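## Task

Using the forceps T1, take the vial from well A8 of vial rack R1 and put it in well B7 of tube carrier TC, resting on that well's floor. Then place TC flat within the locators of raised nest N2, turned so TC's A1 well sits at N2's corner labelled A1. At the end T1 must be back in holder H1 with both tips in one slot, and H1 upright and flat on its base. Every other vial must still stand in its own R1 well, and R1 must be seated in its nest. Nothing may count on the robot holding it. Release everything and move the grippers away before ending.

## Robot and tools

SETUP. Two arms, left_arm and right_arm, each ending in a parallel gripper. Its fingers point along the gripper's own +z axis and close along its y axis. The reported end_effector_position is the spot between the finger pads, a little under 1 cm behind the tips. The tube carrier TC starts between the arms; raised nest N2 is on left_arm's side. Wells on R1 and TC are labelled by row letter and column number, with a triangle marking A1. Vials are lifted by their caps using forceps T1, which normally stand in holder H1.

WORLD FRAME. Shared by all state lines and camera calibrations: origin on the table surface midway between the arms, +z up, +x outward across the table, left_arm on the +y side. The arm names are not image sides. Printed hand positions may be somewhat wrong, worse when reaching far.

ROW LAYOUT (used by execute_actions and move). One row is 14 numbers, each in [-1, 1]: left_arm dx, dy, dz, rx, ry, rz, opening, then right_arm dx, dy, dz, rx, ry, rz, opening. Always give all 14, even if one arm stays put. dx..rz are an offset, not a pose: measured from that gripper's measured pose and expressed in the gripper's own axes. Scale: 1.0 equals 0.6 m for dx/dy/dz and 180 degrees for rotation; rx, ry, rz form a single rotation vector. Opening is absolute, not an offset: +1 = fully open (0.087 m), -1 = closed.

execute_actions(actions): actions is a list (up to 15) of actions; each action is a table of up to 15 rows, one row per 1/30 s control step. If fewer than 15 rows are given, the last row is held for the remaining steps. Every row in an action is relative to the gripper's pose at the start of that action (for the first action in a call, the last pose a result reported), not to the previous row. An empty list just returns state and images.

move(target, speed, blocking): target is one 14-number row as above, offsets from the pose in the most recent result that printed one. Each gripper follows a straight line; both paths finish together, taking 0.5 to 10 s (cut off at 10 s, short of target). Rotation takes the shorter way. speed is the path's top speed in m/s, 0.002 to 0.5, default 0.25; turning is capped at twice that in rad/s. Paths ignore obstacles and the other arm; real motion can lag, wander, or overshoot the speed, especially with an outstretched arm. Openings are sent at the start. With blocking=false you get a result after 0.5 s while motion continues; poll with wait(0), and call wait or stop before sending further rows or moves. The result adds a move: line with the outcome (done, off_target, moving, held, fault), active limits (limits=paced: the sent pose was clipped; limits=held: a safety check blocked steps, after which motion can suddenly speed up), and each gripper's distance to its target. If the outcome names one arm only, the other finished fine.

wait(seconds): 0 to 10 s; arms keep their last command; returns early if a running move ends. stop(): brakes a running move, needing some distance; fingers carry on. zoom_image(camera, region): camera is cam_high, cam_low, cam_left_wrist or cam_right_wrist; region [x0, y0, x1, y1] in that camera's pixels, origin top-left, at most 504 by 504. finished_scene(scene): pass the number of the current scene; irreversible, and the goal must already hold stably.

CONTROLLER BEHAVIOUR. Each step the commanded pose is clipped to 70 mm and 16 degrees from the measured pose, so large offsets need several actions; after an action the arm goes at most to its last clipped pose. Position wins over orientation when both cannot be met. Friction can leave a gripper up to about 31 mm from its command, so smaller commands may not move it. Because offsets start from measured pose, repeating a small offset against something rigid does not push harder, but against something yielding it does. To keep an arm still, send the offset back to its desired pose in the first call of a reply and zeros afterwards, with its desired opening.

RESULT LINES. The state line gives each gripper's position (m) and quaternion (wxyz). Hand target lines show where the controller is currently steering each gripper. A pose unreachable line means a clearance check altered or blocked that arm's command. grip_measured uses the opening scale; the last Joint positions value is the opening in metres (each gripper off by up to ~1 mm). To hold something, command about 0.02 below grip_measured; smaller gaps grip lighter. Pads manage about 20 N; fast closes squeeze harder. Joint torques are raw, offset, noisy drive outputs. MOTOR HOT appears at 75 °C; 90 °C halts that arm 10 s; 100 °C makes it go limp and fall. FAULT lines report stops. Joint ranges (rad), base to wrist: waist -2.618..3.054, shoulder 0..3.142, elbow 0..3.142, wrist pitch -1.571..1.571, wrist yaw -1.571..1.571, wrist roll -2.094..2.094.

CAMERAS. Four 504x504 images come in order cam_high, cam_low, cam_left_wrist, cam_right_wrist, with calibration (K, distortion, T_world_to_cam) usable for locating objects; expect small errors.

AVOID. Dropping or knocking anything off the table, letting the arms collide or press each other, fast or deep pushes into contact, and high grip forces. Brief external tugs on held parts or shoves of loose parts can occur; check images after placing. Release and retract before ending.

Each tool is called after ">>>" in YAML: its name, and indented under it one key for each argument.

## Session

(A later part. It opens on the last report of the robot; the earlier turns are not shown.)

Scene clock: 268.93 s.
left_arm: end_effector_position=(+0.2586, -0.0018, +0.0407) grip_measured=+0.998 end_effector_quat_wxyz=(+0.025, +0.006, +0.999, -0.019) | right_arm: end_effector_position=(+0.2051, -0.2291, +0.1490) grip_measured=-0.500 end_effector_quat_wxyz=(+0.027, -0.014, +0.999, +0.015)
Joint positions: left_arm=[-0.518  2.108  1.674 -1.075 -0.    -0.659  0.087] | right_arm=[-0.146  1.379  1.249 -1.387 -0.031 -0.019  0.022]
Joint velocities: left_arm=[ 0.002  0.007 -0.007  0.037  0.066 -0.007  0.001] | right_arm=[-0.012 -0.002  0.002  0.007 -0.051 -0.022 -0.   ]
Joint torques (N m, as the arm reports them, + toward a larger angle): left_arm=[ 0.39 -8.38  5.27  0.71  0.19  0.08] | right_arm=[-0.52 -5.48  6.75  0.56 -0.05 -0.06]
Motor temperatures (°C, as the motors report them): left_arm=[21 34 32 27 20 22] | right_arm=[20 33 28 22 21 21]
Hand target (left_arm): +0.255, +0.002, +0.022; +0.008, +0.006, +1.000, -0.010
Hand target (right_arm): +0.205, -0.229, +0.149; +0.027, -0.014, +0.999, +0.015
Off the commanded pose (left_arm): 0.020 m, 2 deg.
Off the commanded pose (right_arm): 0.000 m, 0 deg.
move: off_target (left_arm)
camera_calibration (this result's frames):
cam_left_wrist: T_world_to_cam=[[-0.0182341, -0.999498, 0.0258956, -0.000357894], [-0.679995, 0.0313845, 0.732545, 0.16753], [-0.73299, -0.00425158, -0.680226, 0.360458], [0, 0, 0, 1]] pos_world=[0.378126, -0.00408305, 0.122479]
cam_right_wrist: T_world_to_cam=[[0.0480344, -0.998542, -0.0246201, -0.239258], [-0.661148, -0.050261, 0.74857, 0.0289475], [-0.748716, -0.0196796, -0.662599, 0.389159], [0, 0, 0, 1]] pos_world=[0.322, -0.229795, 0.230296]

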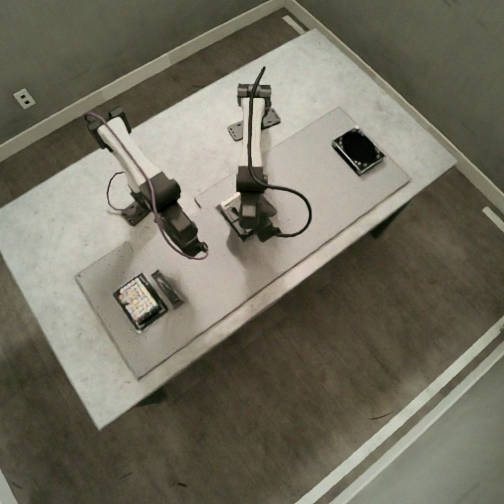

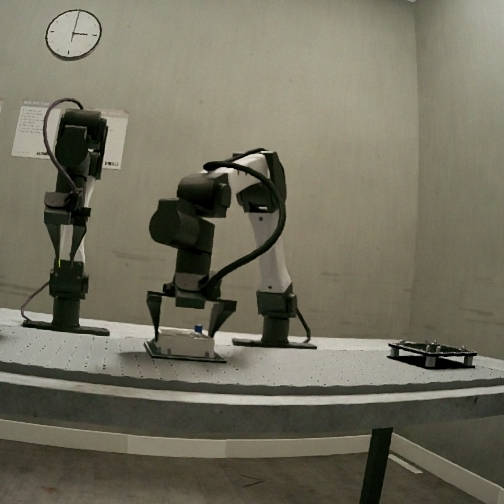

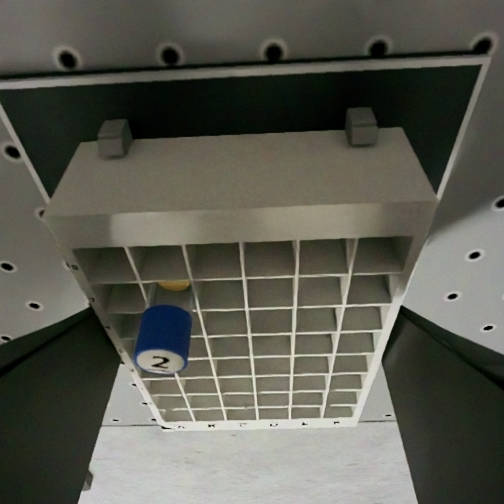

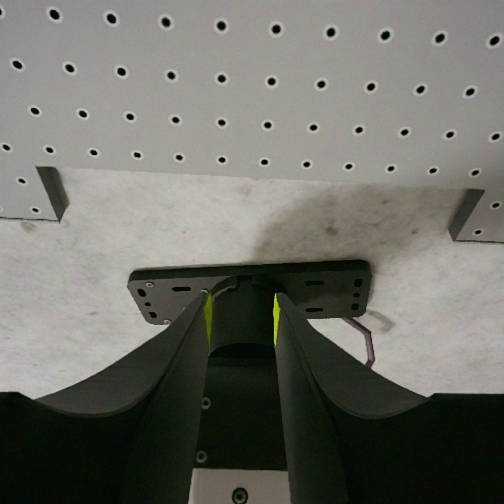

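>>> move:
  target: [0,0,0,0,0,0,0.86,0,0,0,0,0,0,-0.5]

>>> move:
  target: [0,0,-0.12,0,0,0,0.86,0,0,0,0,0,0,-0.5]
  speed: 0.04

>>> move:
  target: [-0.065,0.815,-0.03,0,0,0,0.86,0,0,0,0,0,0,-0.5]
  speed: 0.1

Scene clock: 270.20 s.
left_arm: end_effector_position=(+0.2584, -0.0013, +0.0407) grip_measured=+0.957 end_effector_quat_wxyz=(+0.024, +0.006, +1.000, -0.018) | right_arm: end_effector_position=(+0.2051, -0.2291, +0.1490) grip_measured=-0.500 end_effector_quat_wxyz=(+0.027, -0.014, +0.999, +0.015)
Joint positions: left_arm=[-0.518  2.108  1.674 -1.077 -0.002 -0.659  0.086] | right_arm=[-0.146  1.379  1.249 -1.387 -0.031 -0.019  0.022]
Joint velocities: left_arm=[-0.012  0.007 -0.022 -0.037  0.037 -0.066 -0.   ] | right_arm=[-0.002  0.017 -0.002  0.066 -0.007 -0.007 -0.001]
Joint torques (N m, as the arm reports them, + toward a larger angle): left_arm=[  0.01 -11.03   7.14   0.55   0.12   0.03] | right_arm=[-0.62 -5.4   6.79  0.6  -0.06  0.  ]
Motor temperatures (°C, as the motors report them): left_arm=[21 34 32 27 20 22] | right_arm=[20 33 28 22 21 21]
Hand target (left_arm): +0.259, -0.002, +0.041; +0.025, +0.006, +0.999, -0.019
Hand target (right_arm): +0.205, -0.229, +0.149; +0.027, -0.014, +0.999, +0.015
Off the commanded pose (left_arm): 0.001 m, 0 deg.
Off the commanded pose (right_arm): 0.000 m, 0 deg.
move: done
camera_calibration (this result's frames):
cam_left_wrist: T_world_to_cam=[[-0.018127, -0.999559, 0.0235276, 0.000213005], [-0.679598, 0.0295776, 0.732988, 0.167255], [-0.733361, -0.00270247, -0.679834, 0.360388], [0, 0, 0, 1]] pos_world=[0.377964, -0.00376014, 0.122403]
cam_right_wrist: T_world_to_cam=[[0.0480344, -0.998542, -0.0246201, -0.239258], [-0.661148, -0.050261, 0.74857, 0.0289475], [-0.748716, -0.0196796, -0.662599, 0.389159], [0, 0, 0, 1]] pos_world=[0.322, -0.229795, 0.230296]

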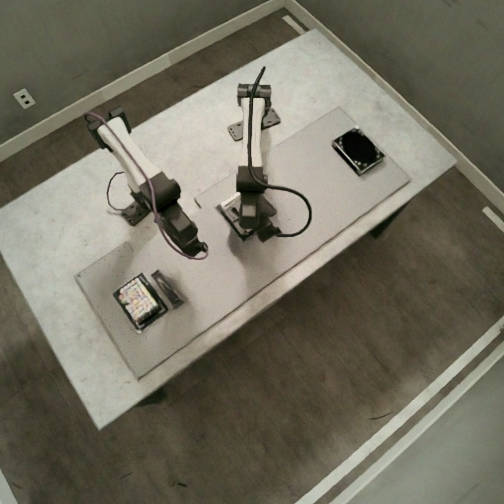

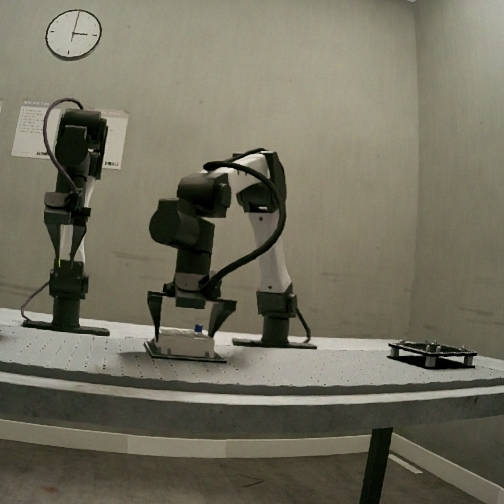

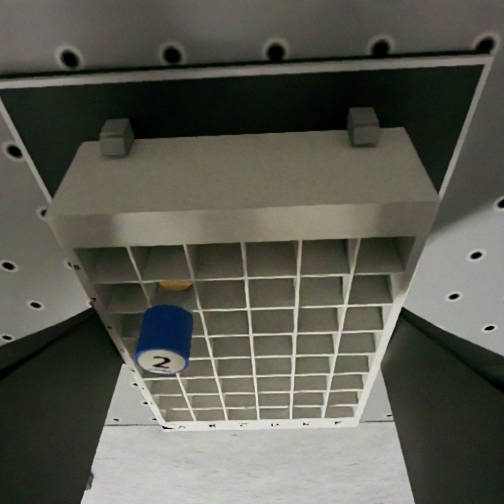

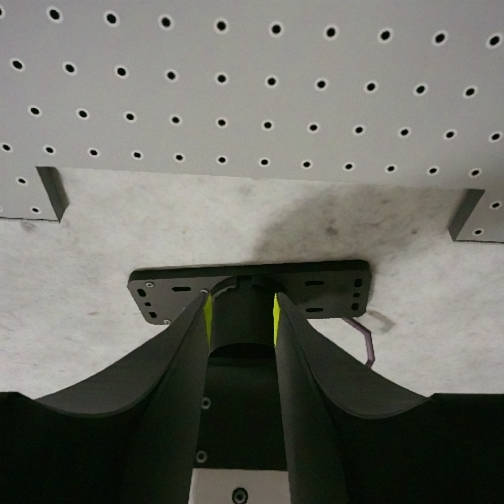

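Scene clock: 272.43 s.
left_arm: end_effector_position=(+0.2540, +0.0023, +0.0987) grip_measured=+0.957 end_effector_quat_wxyz=(+0.015, +0.006, +1.000, -0.010) | right_arm: end_effector_position=(+0.2051, -0.2291, +0.1490) grip_measured=-0.500 end_effector_quat_wxyz=(+0.027, -0.014, +0.999, +0.015)
Joint positions: left_arm=[-0.518  2.089  1.875 -1.32  -0.002 -0.659  0.086] | right_arm=[-0.146  1.379  1.249 -1.387 -0.031 -0.019  0.022]
Joint velocities: left_arm=[-0.007 -0.007  0.007 -0.022 -0.007 -0.007  0.   ] | right_arm=[ 0.002 -0.007  0.002  0.037  0.007 -0.007 -0.002]
Joint torques (N m, as the arm reports them, + toward a larger angle): left_arm=[ -0.2  -12.65   8.9    0.33   0.1    0.03] | right_arm=[-0.55 -5.5   6.84  0.59 -0.04 -0.07]
Motor temperatures (°C, as the motors report them): left_arm=[21 35 32 26 20 22] | right_arm=[20 33 28 22 21 21]
Hand target (left_arm): +0.253, +0.001, +0.112; +0.024, +0.006, +1.000, -0.018
Hand target (right_arm): +0.205, -0.229, +0.149; +0.027, -0.014, +0.999, +0.015
Off the commanded pose (left_arm): 0.014 m, 1 deg.
Off the commanded pose (right_arm): 0.000 m, 0 deg.
move: off_target (left_arm)
camera_calibration (this result's frames):
cam_left_wrist: T_world_to_cam=[[-0.0178099, -0.999804, 0.00861624, 0.00373693], [-0.66586, 0.0182889, 0.745853, 0.116916], [-0.745864, 0.00754632, -0.666055, 0.398396], [0, 0, 0, 1]] pos_world=[0.375066, -0.0014085, 0.178119]
cam_right_wrist: T_world_to_cam=[[0.0480344, -0.998542, -0.0246201, -0.239258], [-0.661148, -0.050261, 0.74857, 0.0289475], [-0.748716, -0.0196796, -0.662599, 0.389159], [0, 0, 0, 1]] pos_world=[0.322, -0.229795, 0.230296]

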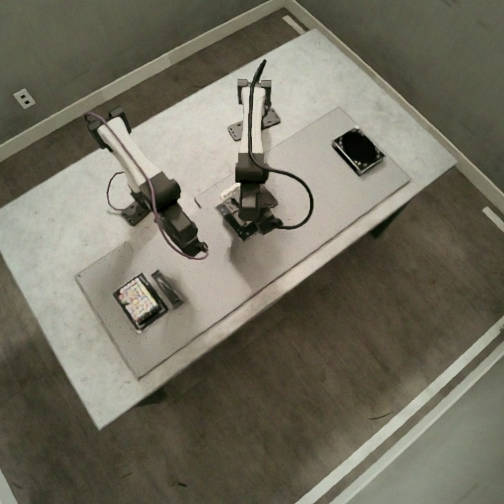

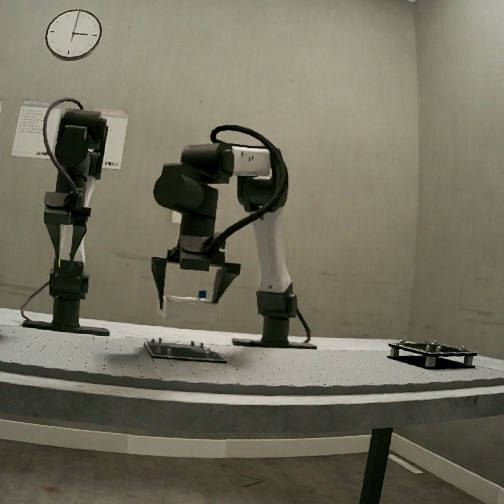

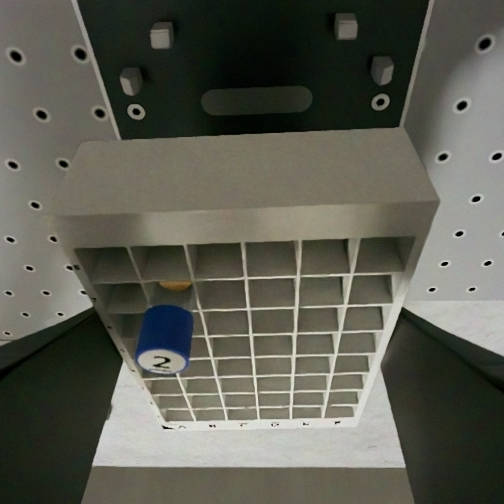

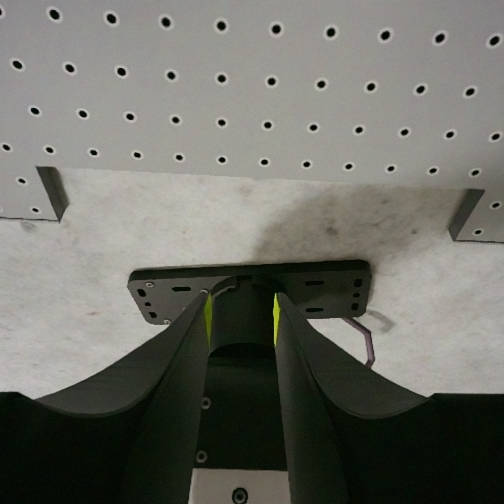

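Scene clock: 277.90 s.
left_arm: end_effector_position=(+0.3066, +0.4829, +0.1156) grip_measured=+0.957 end_effector_quat_wxyz=(+0.034, +0.003, +0.999, -0.010) | right_arm: end_effector_position=(+0.2051, -0.2291, +0.1490) grip_measured=-0.500 end_effector_quat_wxyz=(+0.027, -0.014, +0.999, +0.015)
Joint positions: left_arm=[ 0.714  2.209  2.135 -1.451  0.053  0.566  0.086] | right_arm=[-0.146  1.379  1.249 -1.387 -0.031 -0.019  0.022]
Joint velocities: left_arm=[ 0.002 -0.012 -0.002 -0.051  0.037 -0.007 -0.002] | right_arm=[-0.012  0.007  0.002  0.022 -0.007 -0.007 -0.   ]
Joint torques (N m, as the arm reports them, + toward a larger angle): left_arm=[  0.55 -10.03   8.95   0.41   0.23   0.13] | right_arm=[-0.44 -5.47  6.79  0.54 -0.08 -0.05]
Motor temperatures (°C, as the motors report them): left_arm=[21 36 32 26 20 22] | right_arm=[20 33 28 22 21 21]
Hand target (left_arm): +0.305, +0.484, +0.111; +0.024, +0.006, +1.000, -0.017
Hand target (right_arm): +0.205, -0.229, +0.149; +0.027, -0.014, +0.999, +0.015
Off the commanded pose (left_arm): 0.014 m, 2 deg.
Off the commanded pose (right_arm): 0.000 m, 0 deg.
move: off_target (left_arm)
camera_calibration (this result's frames):
cam_left_wrist: T_world_to_cam=[[-0.0117436, -0.999899, 0.00796757, 0.48326], [-0.693197, 0.0138836, 0.720614, 0.143973], [-0.720652, 0.00293953, -0.693291, 0.442891], [0, 0, 0, 1]] pos_world=[0.424648, 0.479911, 0.199453]
cam_right_wrist: T_world_to_cam=[[0.0480344, -0.998542, -0.0246201, -0.239258], [-0.661148, -0.050261, 0.74857, 0.0289475], [-0.748716, -0.0196796, -0.662599, 0.389159], [0, 0, 0, 1]] pos_world=[0.322, -0.229795, 0.230296]

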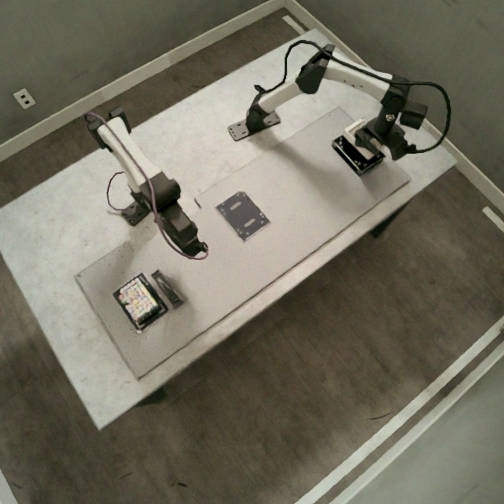

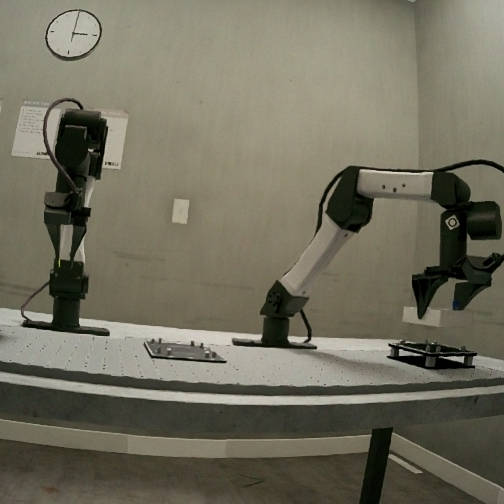

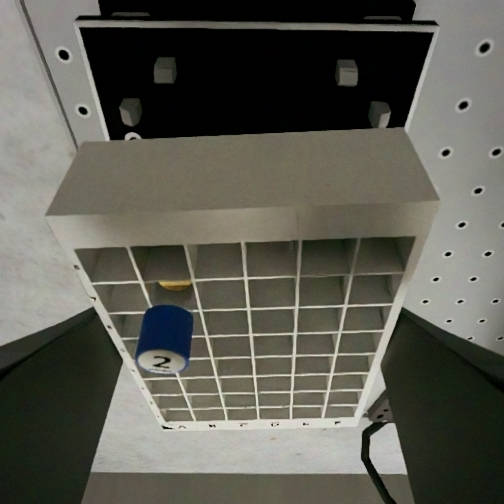

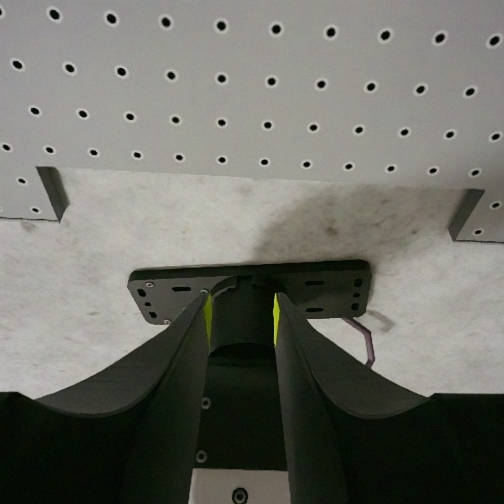

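>>> move:
  target: [0.01,0,0.06,0,0.008,0.022,0.86,0,0,0,0,0,0,-0.5]
  speed: 0.02

Scene clock: 280.33 s.
left_arm: end_effector_position=(+0.3046, +0.4848, +0.0792) grip_measured=+0.957 end_effector_quat_wxyz=(+0.024, +0.028, +0.999, -0.013) | right_arm: end_effector_position=(+0.2051, -0.2291, +0.1490) grip_measured=-0.500 end_effector_quat_wxyz=(+0.027, -0.014, +0.999, +0.015)
Joint positions: left_arm=[ 0.714  2.209  1.988 -1.325  0.048  0.617  0.086] | right_arm=[-0.146  1.379  1.249 -1.387 -0.031 -0.019  0.022]
Joint velocities: left_arm=[-0.022 -0.017  0.002  0.007 -0.022 -0.037  0.   ] | right_arm=[-0.002 -0.002  0.002 -0.007  0.037 -0.007  0.   ]
Joint torques (N m, as the arm reports them, + toward a larger angle): left_arm=[ -0.41 -12.69   5.52   0.5    0.16   0.14] | right_arm=[-0.53 -5.62  6.84  0.54 -0.09 -0.05]
Motor temperatures (°C, as the motors report them): left_arm=[21 37 32 26 20 22] | right_arm=[20 32 28 22 21 21]
Hand target (left_arm): +0.303, +0.483, +0.079; +0.021, +0.037, +0.999, -0.009
Hand target (right_arm): +0.205, -0.229, +0.149; +0.027, -0.014, +0.999, +0.015
Off the commanded pose (left_arm): 0.003 m, 1 deg.
Off the commanded pose (right_arm): 0.000 m, 0 deg.
move: done
camera_calibration (this result's frames):
cam_left_wrist: T_world_to_cam=[[-0.0619682, -0.997997, 0.0127417, 0.499403], [-0.677598, 0.0514403, 0.733631, 0.144826], [-0.732817, 0.036828, -0.679429, 0.402433], [0, 0, 0, 1]] pos_world=[0.423991, 0.476131, 0.160812]
cam_right_wrist: T_world_to_cam=[[0.0480344, -0.998542, -0.0246201, -0.239258], [-0.661148, -0.050261, 0.74857, 0.0289475], [-0.748716, -0.0196796, -0.662599, 0.389159], [0, 0, 0, 1]] pos_world=[0.322, -0.229795, 0.230296]

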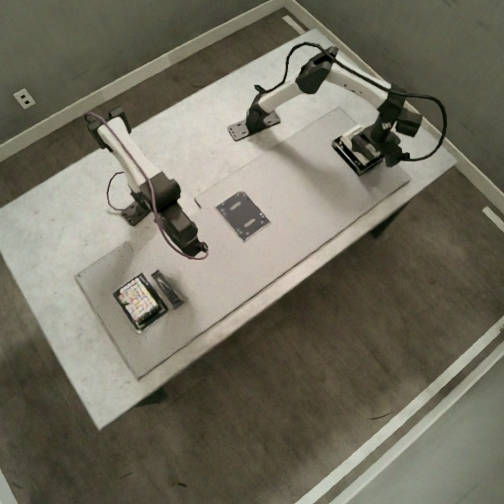

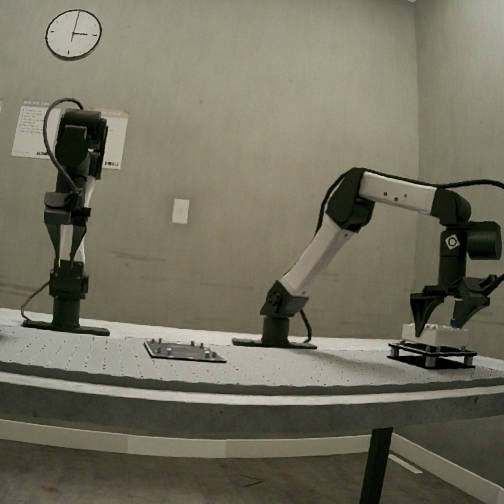

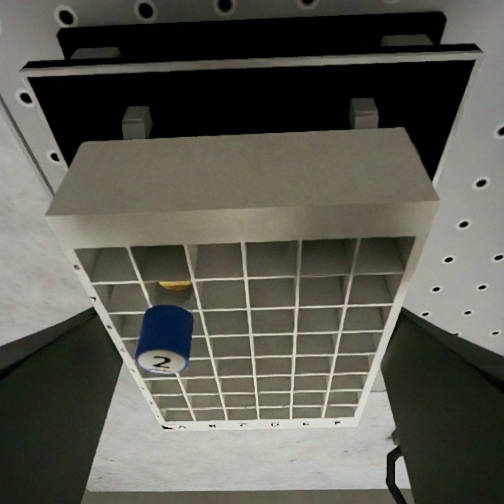

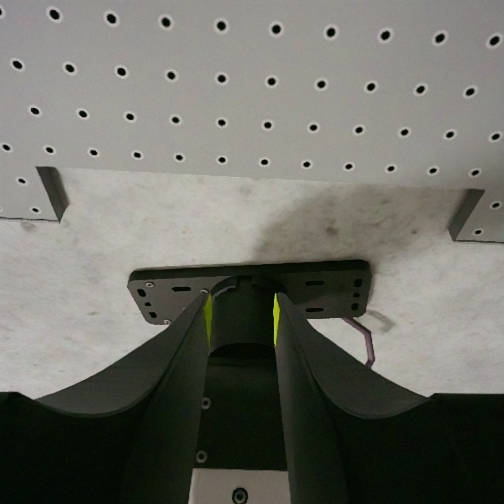

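>>> move:
  target: [0.014,-0.006,0.0,0,0,0.004,0.86,0,0,0,0,0,0,-0.5]
  speed: 0.012

>>> move:
  target: [0.004,0,0.035,0,0,0,0.86,0,0,0,0,0,0,-0.5]
  speed: 0.012

Scene clock: 281.87 s.
left_arm: end_effector_position=(+0.3004, +0.4822, +0.0754) grip_measured=+0.957 end_effector_quat_wxyz=(+0.023, +0.031, +0.999, -0.014) | right_arm: end_effector_position=(+0.2051, -0.2291, +0.1490) grip_measured=-0.500 end_effector_quat_wxyz=(+0.027, -0.014, +0.999, +0.015)
Joint positions: left_arm=[ 0.714  2.188  1.94  -1.3    0.049  0.622  0.086] | right_arm=[-0.146  1.379  1.249 -1.387 -0.031 -0.019  0.022]
Joint velocities: left_arm=[ 0.002  0.007  0.002  0.007 -0.037 -0.007 -0.   ] | right_arm=[ 0.002 -0.007 -0.007 -0.007  0.051  0.022  0.001]
Joint torques (N m, as the arm reports them, + toward a larger angle): left_arm=[  0.44 -13.16   5.19   0.5    0.2    0.15] | right_arm=[-0.57 -5.5   6.95  0.57 -0.06 -0.07]
Motor temperatures (°C, as the motors report them): left_arm=[21 38 32 26 20 22] | right_arm=[20 32 28 22 21 21]
Hand target (left_arm): +0.296, +0.482, +0.079; +0.024, +0.034, +0.999, -0.013
Hand target (right_arm): +0.205, -0.229, +0.149; +0.027, -0.014, +0.999, +0.015
Off the commanded pose (left_arm): 0.006 m, 0 deg.
Off the commanded pose (right_arm): 0.000 m, 0 deg.
move: done
camera_calibration (this result's frames):
cam_left_wrist: T_world_to_cam=[[-0.0672841, -0.997626, 0.0146691, 0.497901], [-0.676059, 0.0563991, 0.734686, 0.141962], [-0.733769, 0.0395155, -0.678249, 0.395804], [0, 0, 0, 1]] pos_world=[0.419904, 0.473072, 0.156852]
cam_right_wrist: T_world_to_cam=[[0.0480344, -0.998542, -0.0246201, -0.239258], [-0.661148, -0.050261, 0.74857, 0.0289475], [-0.748716, -0.0196796, -0.662599, 0.389159], [0, 0, 0, 1]] pos_world=[0.322, -0.229795, 0.230296]

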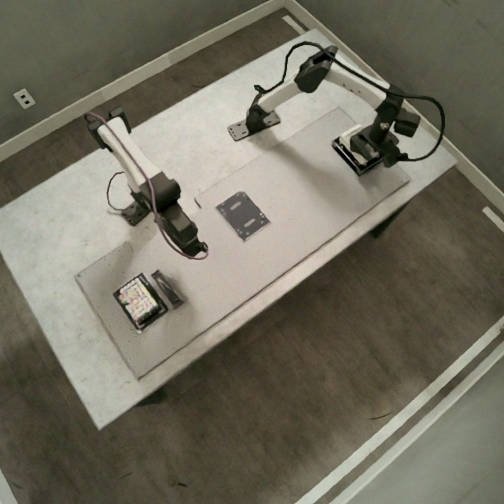

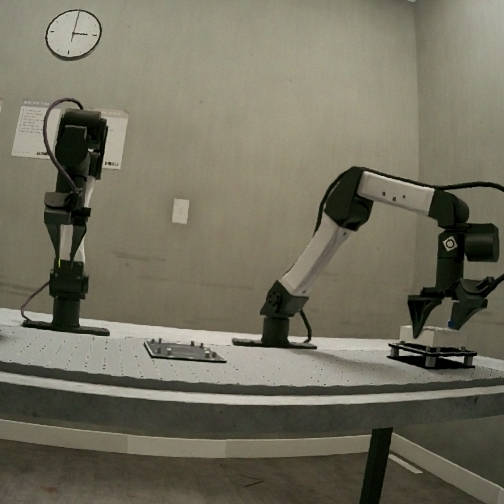

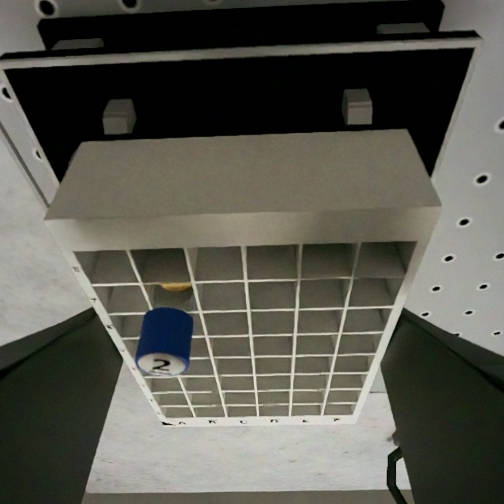

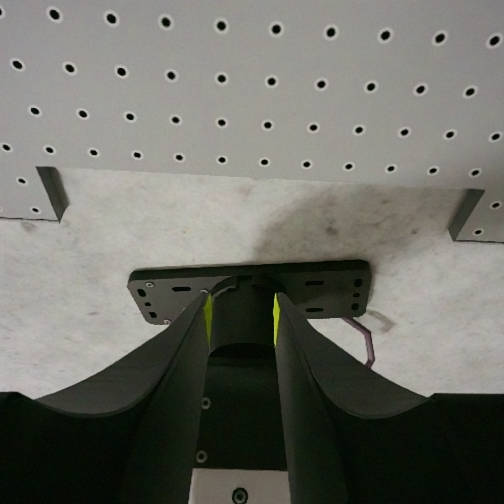

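Scene clock: 283.83 s.
left_arm: end_effector_position=(+0.3015, +0.4829, +0.0668) grip_measured=+0.957 end_effector_quat_wxyz=(+0.028, +0.031, +0.999, -0.010) | right_arm: end_effector_position=(+0.2051, -0.2291, +0.1490) grip_measured=-0.500 end_effector_quat_wxyz=(+0.027, -0.014, +0.999, +0.015)
Joint positions: left_arm=[ 0.714  2.18   1.894 -1.249  0.049  0.622  0.086] | right_arm=[-0.146  1.379  1.249 -1.387 -0.031 -0.019  0.022]
Joint velocities: left_arm=[-0.002 -0.017 -0.017 -0.007 -0.022  0.007 -0.001] | right_arm=[-0.012  0.007  0.007  0.007 -0.007  0.051 -0.   ]
Joint torques (N m, as the arm reports them, + toward a larger angle): left_arm=[  0.12 -11.02   3.91   0.75   0.25   0.05] | right_arm=[-0.5  -5.43  6.82  0.54 -0.05 -0.06]
Motor temperatures (°C, as the motors report them): left_arm=[21 39 32 26 20 22] | right_arm=[20 32 28 22 21 21]
Hand target (left_arm): +0.299, +0.482, +0.055; +0.022, +0.031, +0.999, -0.014
Hand target (right_arm): +0.205, -0.229, +0.149; +0.027, -0.014, +0.999, +0.015
Off the commanded pose (left_arm): 0.013 m, 1 deg.
Off the commanded pose (right_arm): 0.000 m, 0 deg.
move: off_target (left_arm)
camera_calibration (this result's frames):
cam_left_wrist: T_world_to_cam=[[-0.0674034, -0.997701, 0.00704774, 0.499355], [-0.68409, 0.0513559, 0.727587, 0.154337], [-0.726276, 0.0442206, -0.685979, 0.386685], [0, 0, 0, 1]] pos_world=[0.420079, 0.473181, 0.149445]
cam_right_wrist: T_world_to_cam=[[0.0480344, -0.998542, -0.0246201, -0.239258], [-0.661148, -0.050261, 0.74857, 0.0289475], [-0.748716, -0.0196796, -0.662599, 0.389159], [0, 0, 0, 1]] pos_world=[0.322, -0.229795, 0.230296]

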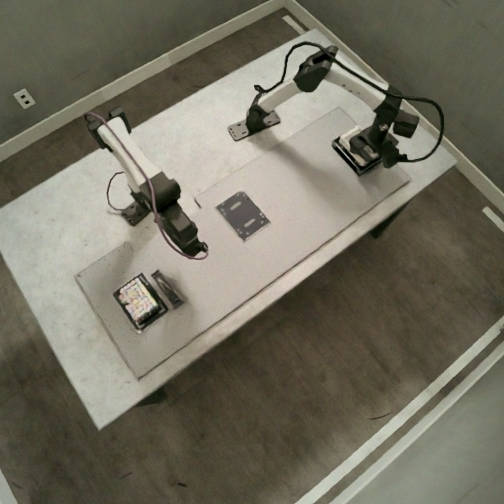

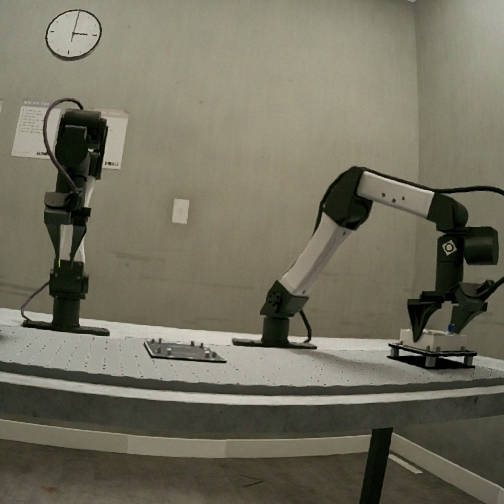

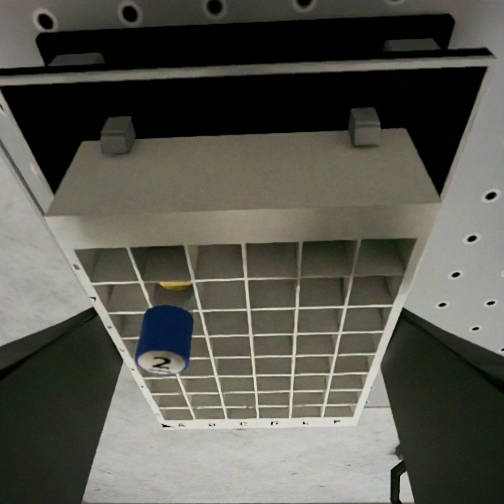

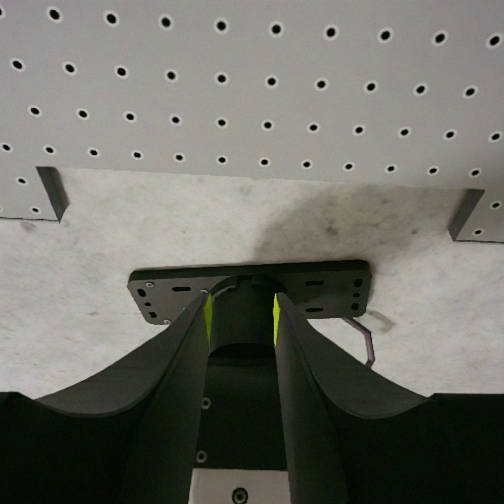

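Seated.

>>> move:
  target: [0,0,0,0,0,0,1,0,0,0,0,0,0,-0.5]

>>> move:
  target: [0,0,-0.15,0,0,0,1,0,0,0,0,0,0,-0.5]
  speed: 0.03

Scene clock: 285.30 s.
left_arm: end_effector_position=(+0.3016, +0.4829, +0.0668) grip_measured=+0.998 end_effector_quat_wxyz=(+0.028, +0.031, +0.999, -0.010) | right_arm: end_effector_position=(+0.2051, -0.2291, +0.1490) grip_measured=-0.500 end_effector_quat_wxyz=(+0.027, -0.014, +0.999, +0.015)
Joint positions: left_arm=[ 0.714  2.18   1.894 -1.249  0.049  0.622  0.087] | right_arm=[-0.146  1.379  1.249 -1.387 -0.031 -0.019  0.022]
Joint velocities: left_arm=[-0.007 -0.027  0.012 -0.007 -0.022 -0.007 -0.   ] | right_arm=[ 0.002 -0.007 -0.007  0.051  0.022 -0.022 -0.001]
Joint torques (N m, as the arm reports them, + toward a larger angle): left_arm=[  0.   -11.48   7.22   0.54   0.25   0.03] | right_arm=[-0.58 -5.61  6.71  0.57 -0.08 -0.1 ]
Motor temperatures (°C, as the motors report them): left_arm=[21 39 32 26 20 22] | right_arm=[20 32 28 22 21 21]
Hand target (left_arm): +0.302, +0.483, +0.067; +0.028, +0.031, +0.999, -0.010
Hand target (right_arm): +0.205, -0.229, +0.149; +0.027, -0.014, +0.999, +0.015
Off the commanded pose (left_arm): 0.000 m, 0 deg.
Off the commanded pose (right_arm): 0.000 m, 0 deg.
move: done
camera_calibration (this result's frames):
cam_left_wrist: T_world_to_cam=[[-0.0674056, -0.997702, 0.00682356, 0.499428], [-0.684325, 0.0512083, 0.727377, 0.154553], [-0.726055, 0.0443598, -0.686204, 0.386616], [0, 0, 0, 1]] pos_world=[0.420133, 0.473216, 0.149472]
cam_right_wrist: T_world_to_cam=[[0.0480344, -0.998542, -0.0246201, -0.239258], [-0.661148, -0.050261, 0.74857, 0.0289475], [-0.748716, -0.0196796, -0.662599, 0.389159], [0, 0, 0, 1]] pos_world=[0.322, -0.229795, 0.230296]

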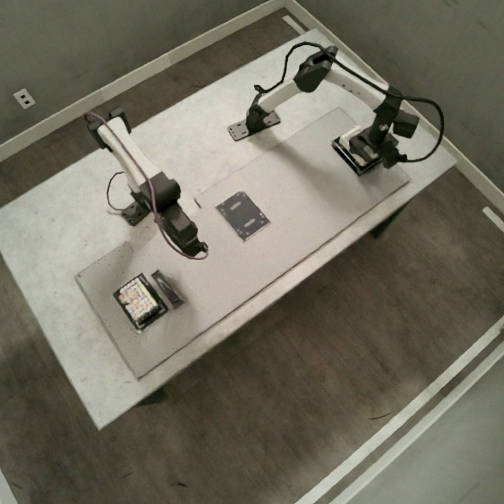

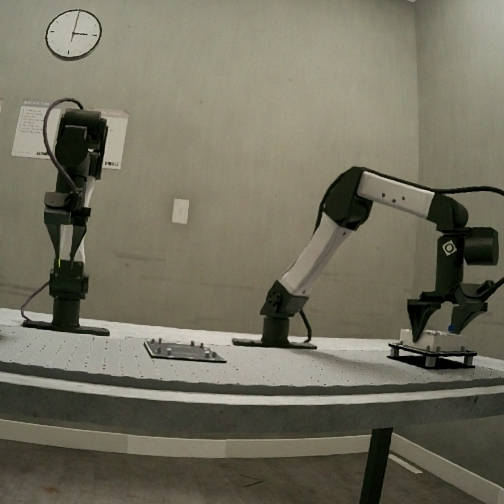

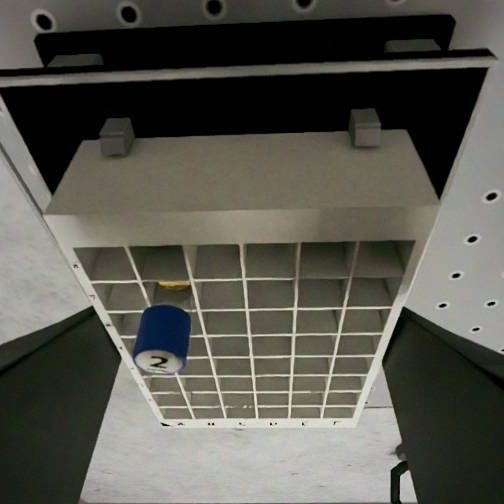

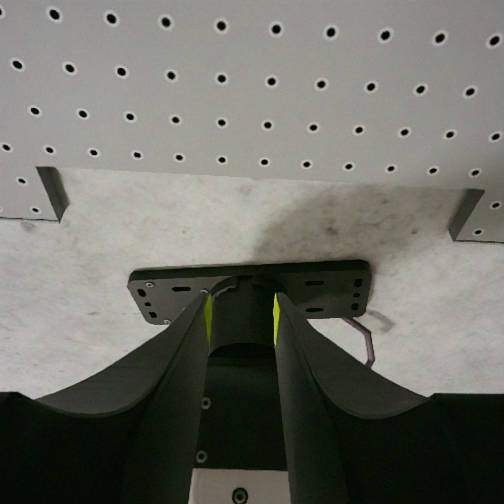

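Scene clock: 288.53 s.
left_arm: end_effector_position=(+0.2982, +0.4808, +0.1535) grip_measured=+0.998 end_effector_quat_wxyz=(+0.040, +0.031, +0.999, -0.002) | right_arm: end_effector_position=(+0.2051, -0.2291, +0.1490) grip_measured=-0.500 end_effector_quat_wxyz=(+0.027, -0.014, +0.999, +0.015)
Joint positions: left_arm=[ 0.714  2.18   2.245 -1.571  0.049  0.622  0.087] | right_arm=[-0.146  1.379  1.249 -1.387 -0.031 -0.019  0.022]
Joint velocities: left_arm=[-0.002 -0.017 -0.012  0.022  0.037  0.051  0.   ] | right_arm=[-0.007 -0.002 -0.007 -0.007 -0.051 -0.037 -0.   ]
Joint torques (N m, as the arm reports them, + toward a larger angle): left_arm=[  0.53 -11.02   8.43   0.41   0.24   0.11] | right_arm=[-0.6  -5.48  6.72  0.58 -0.06 -0.04]
Motor temperatures (°C, as the motors report them): left_arm=[21 40 32 26 20 22] | right_arm=[20 32 28 22 21 21]
Hand target (left_arm): +0.296, +0.483, +0.156; +0.039, +0.032, +0.999, -0.002
Hand target (right_arm): +0.205, -0.229, +0.149; +0.027, -0.014, +0.999, +0.015
Off the commanded pose (left_arm): 0.005 m, 2 deg.
Off the commanded pose (right_arm): 0.000 m, 0 deg.
joint sent to its limit (left arm) — the command would take joint 4 (wrist pitch) past its lower limit, so that joint was sent only as far as its limit.
move: done
camera_calibration (this result's frames):
cam_left_wrist: T_world_to_cam=[[-0.067364, -0.997676, -0.0102148, 0.499048], [-0.701985, 0.0401184, 0.711061, 0.10234], [-0.708999, 0.0550706, -0.703056, 0.436084], [0, 0, 0, 1]] pos_world=[0.414642, 0.469767, 0.238919]
cam_right_wrist: T_world_to_cam=[[0.0480344, -0.998542, -0.0246201, -0.239258], [-0.661148, -0.050261, 0.74857, 0.0289475], [-0.748716, -0.0196796, -0.662599, 0.389159], [0, 0, 0, 1]] pos_world=[0.322, -0.229795, 0.230296]

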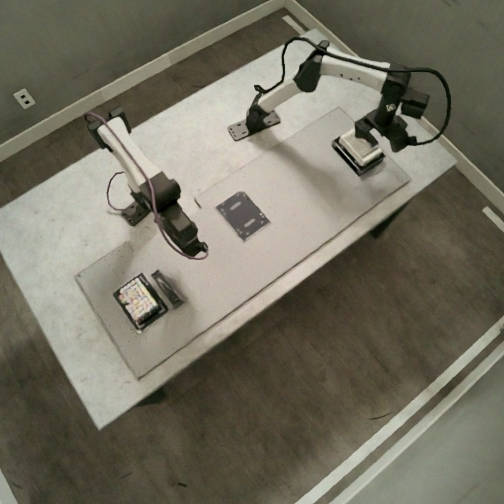

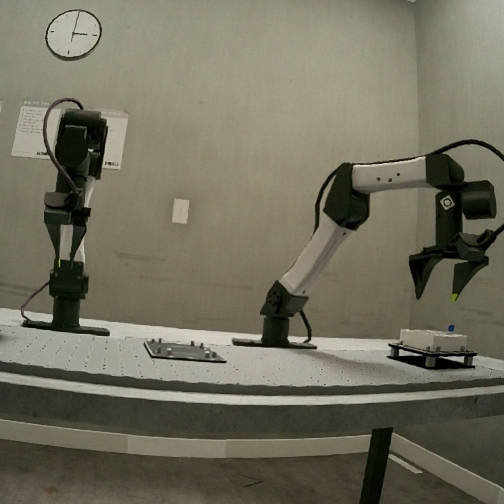

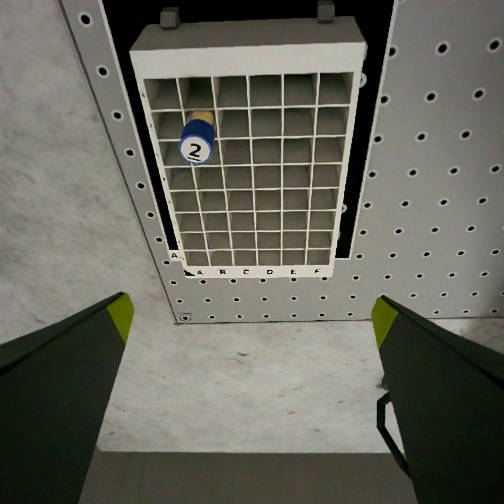

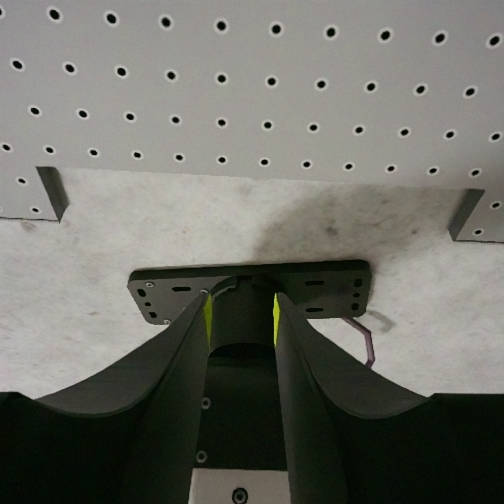

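>>> finished_scene:
  scene: 1

The scene is finished: the task was done.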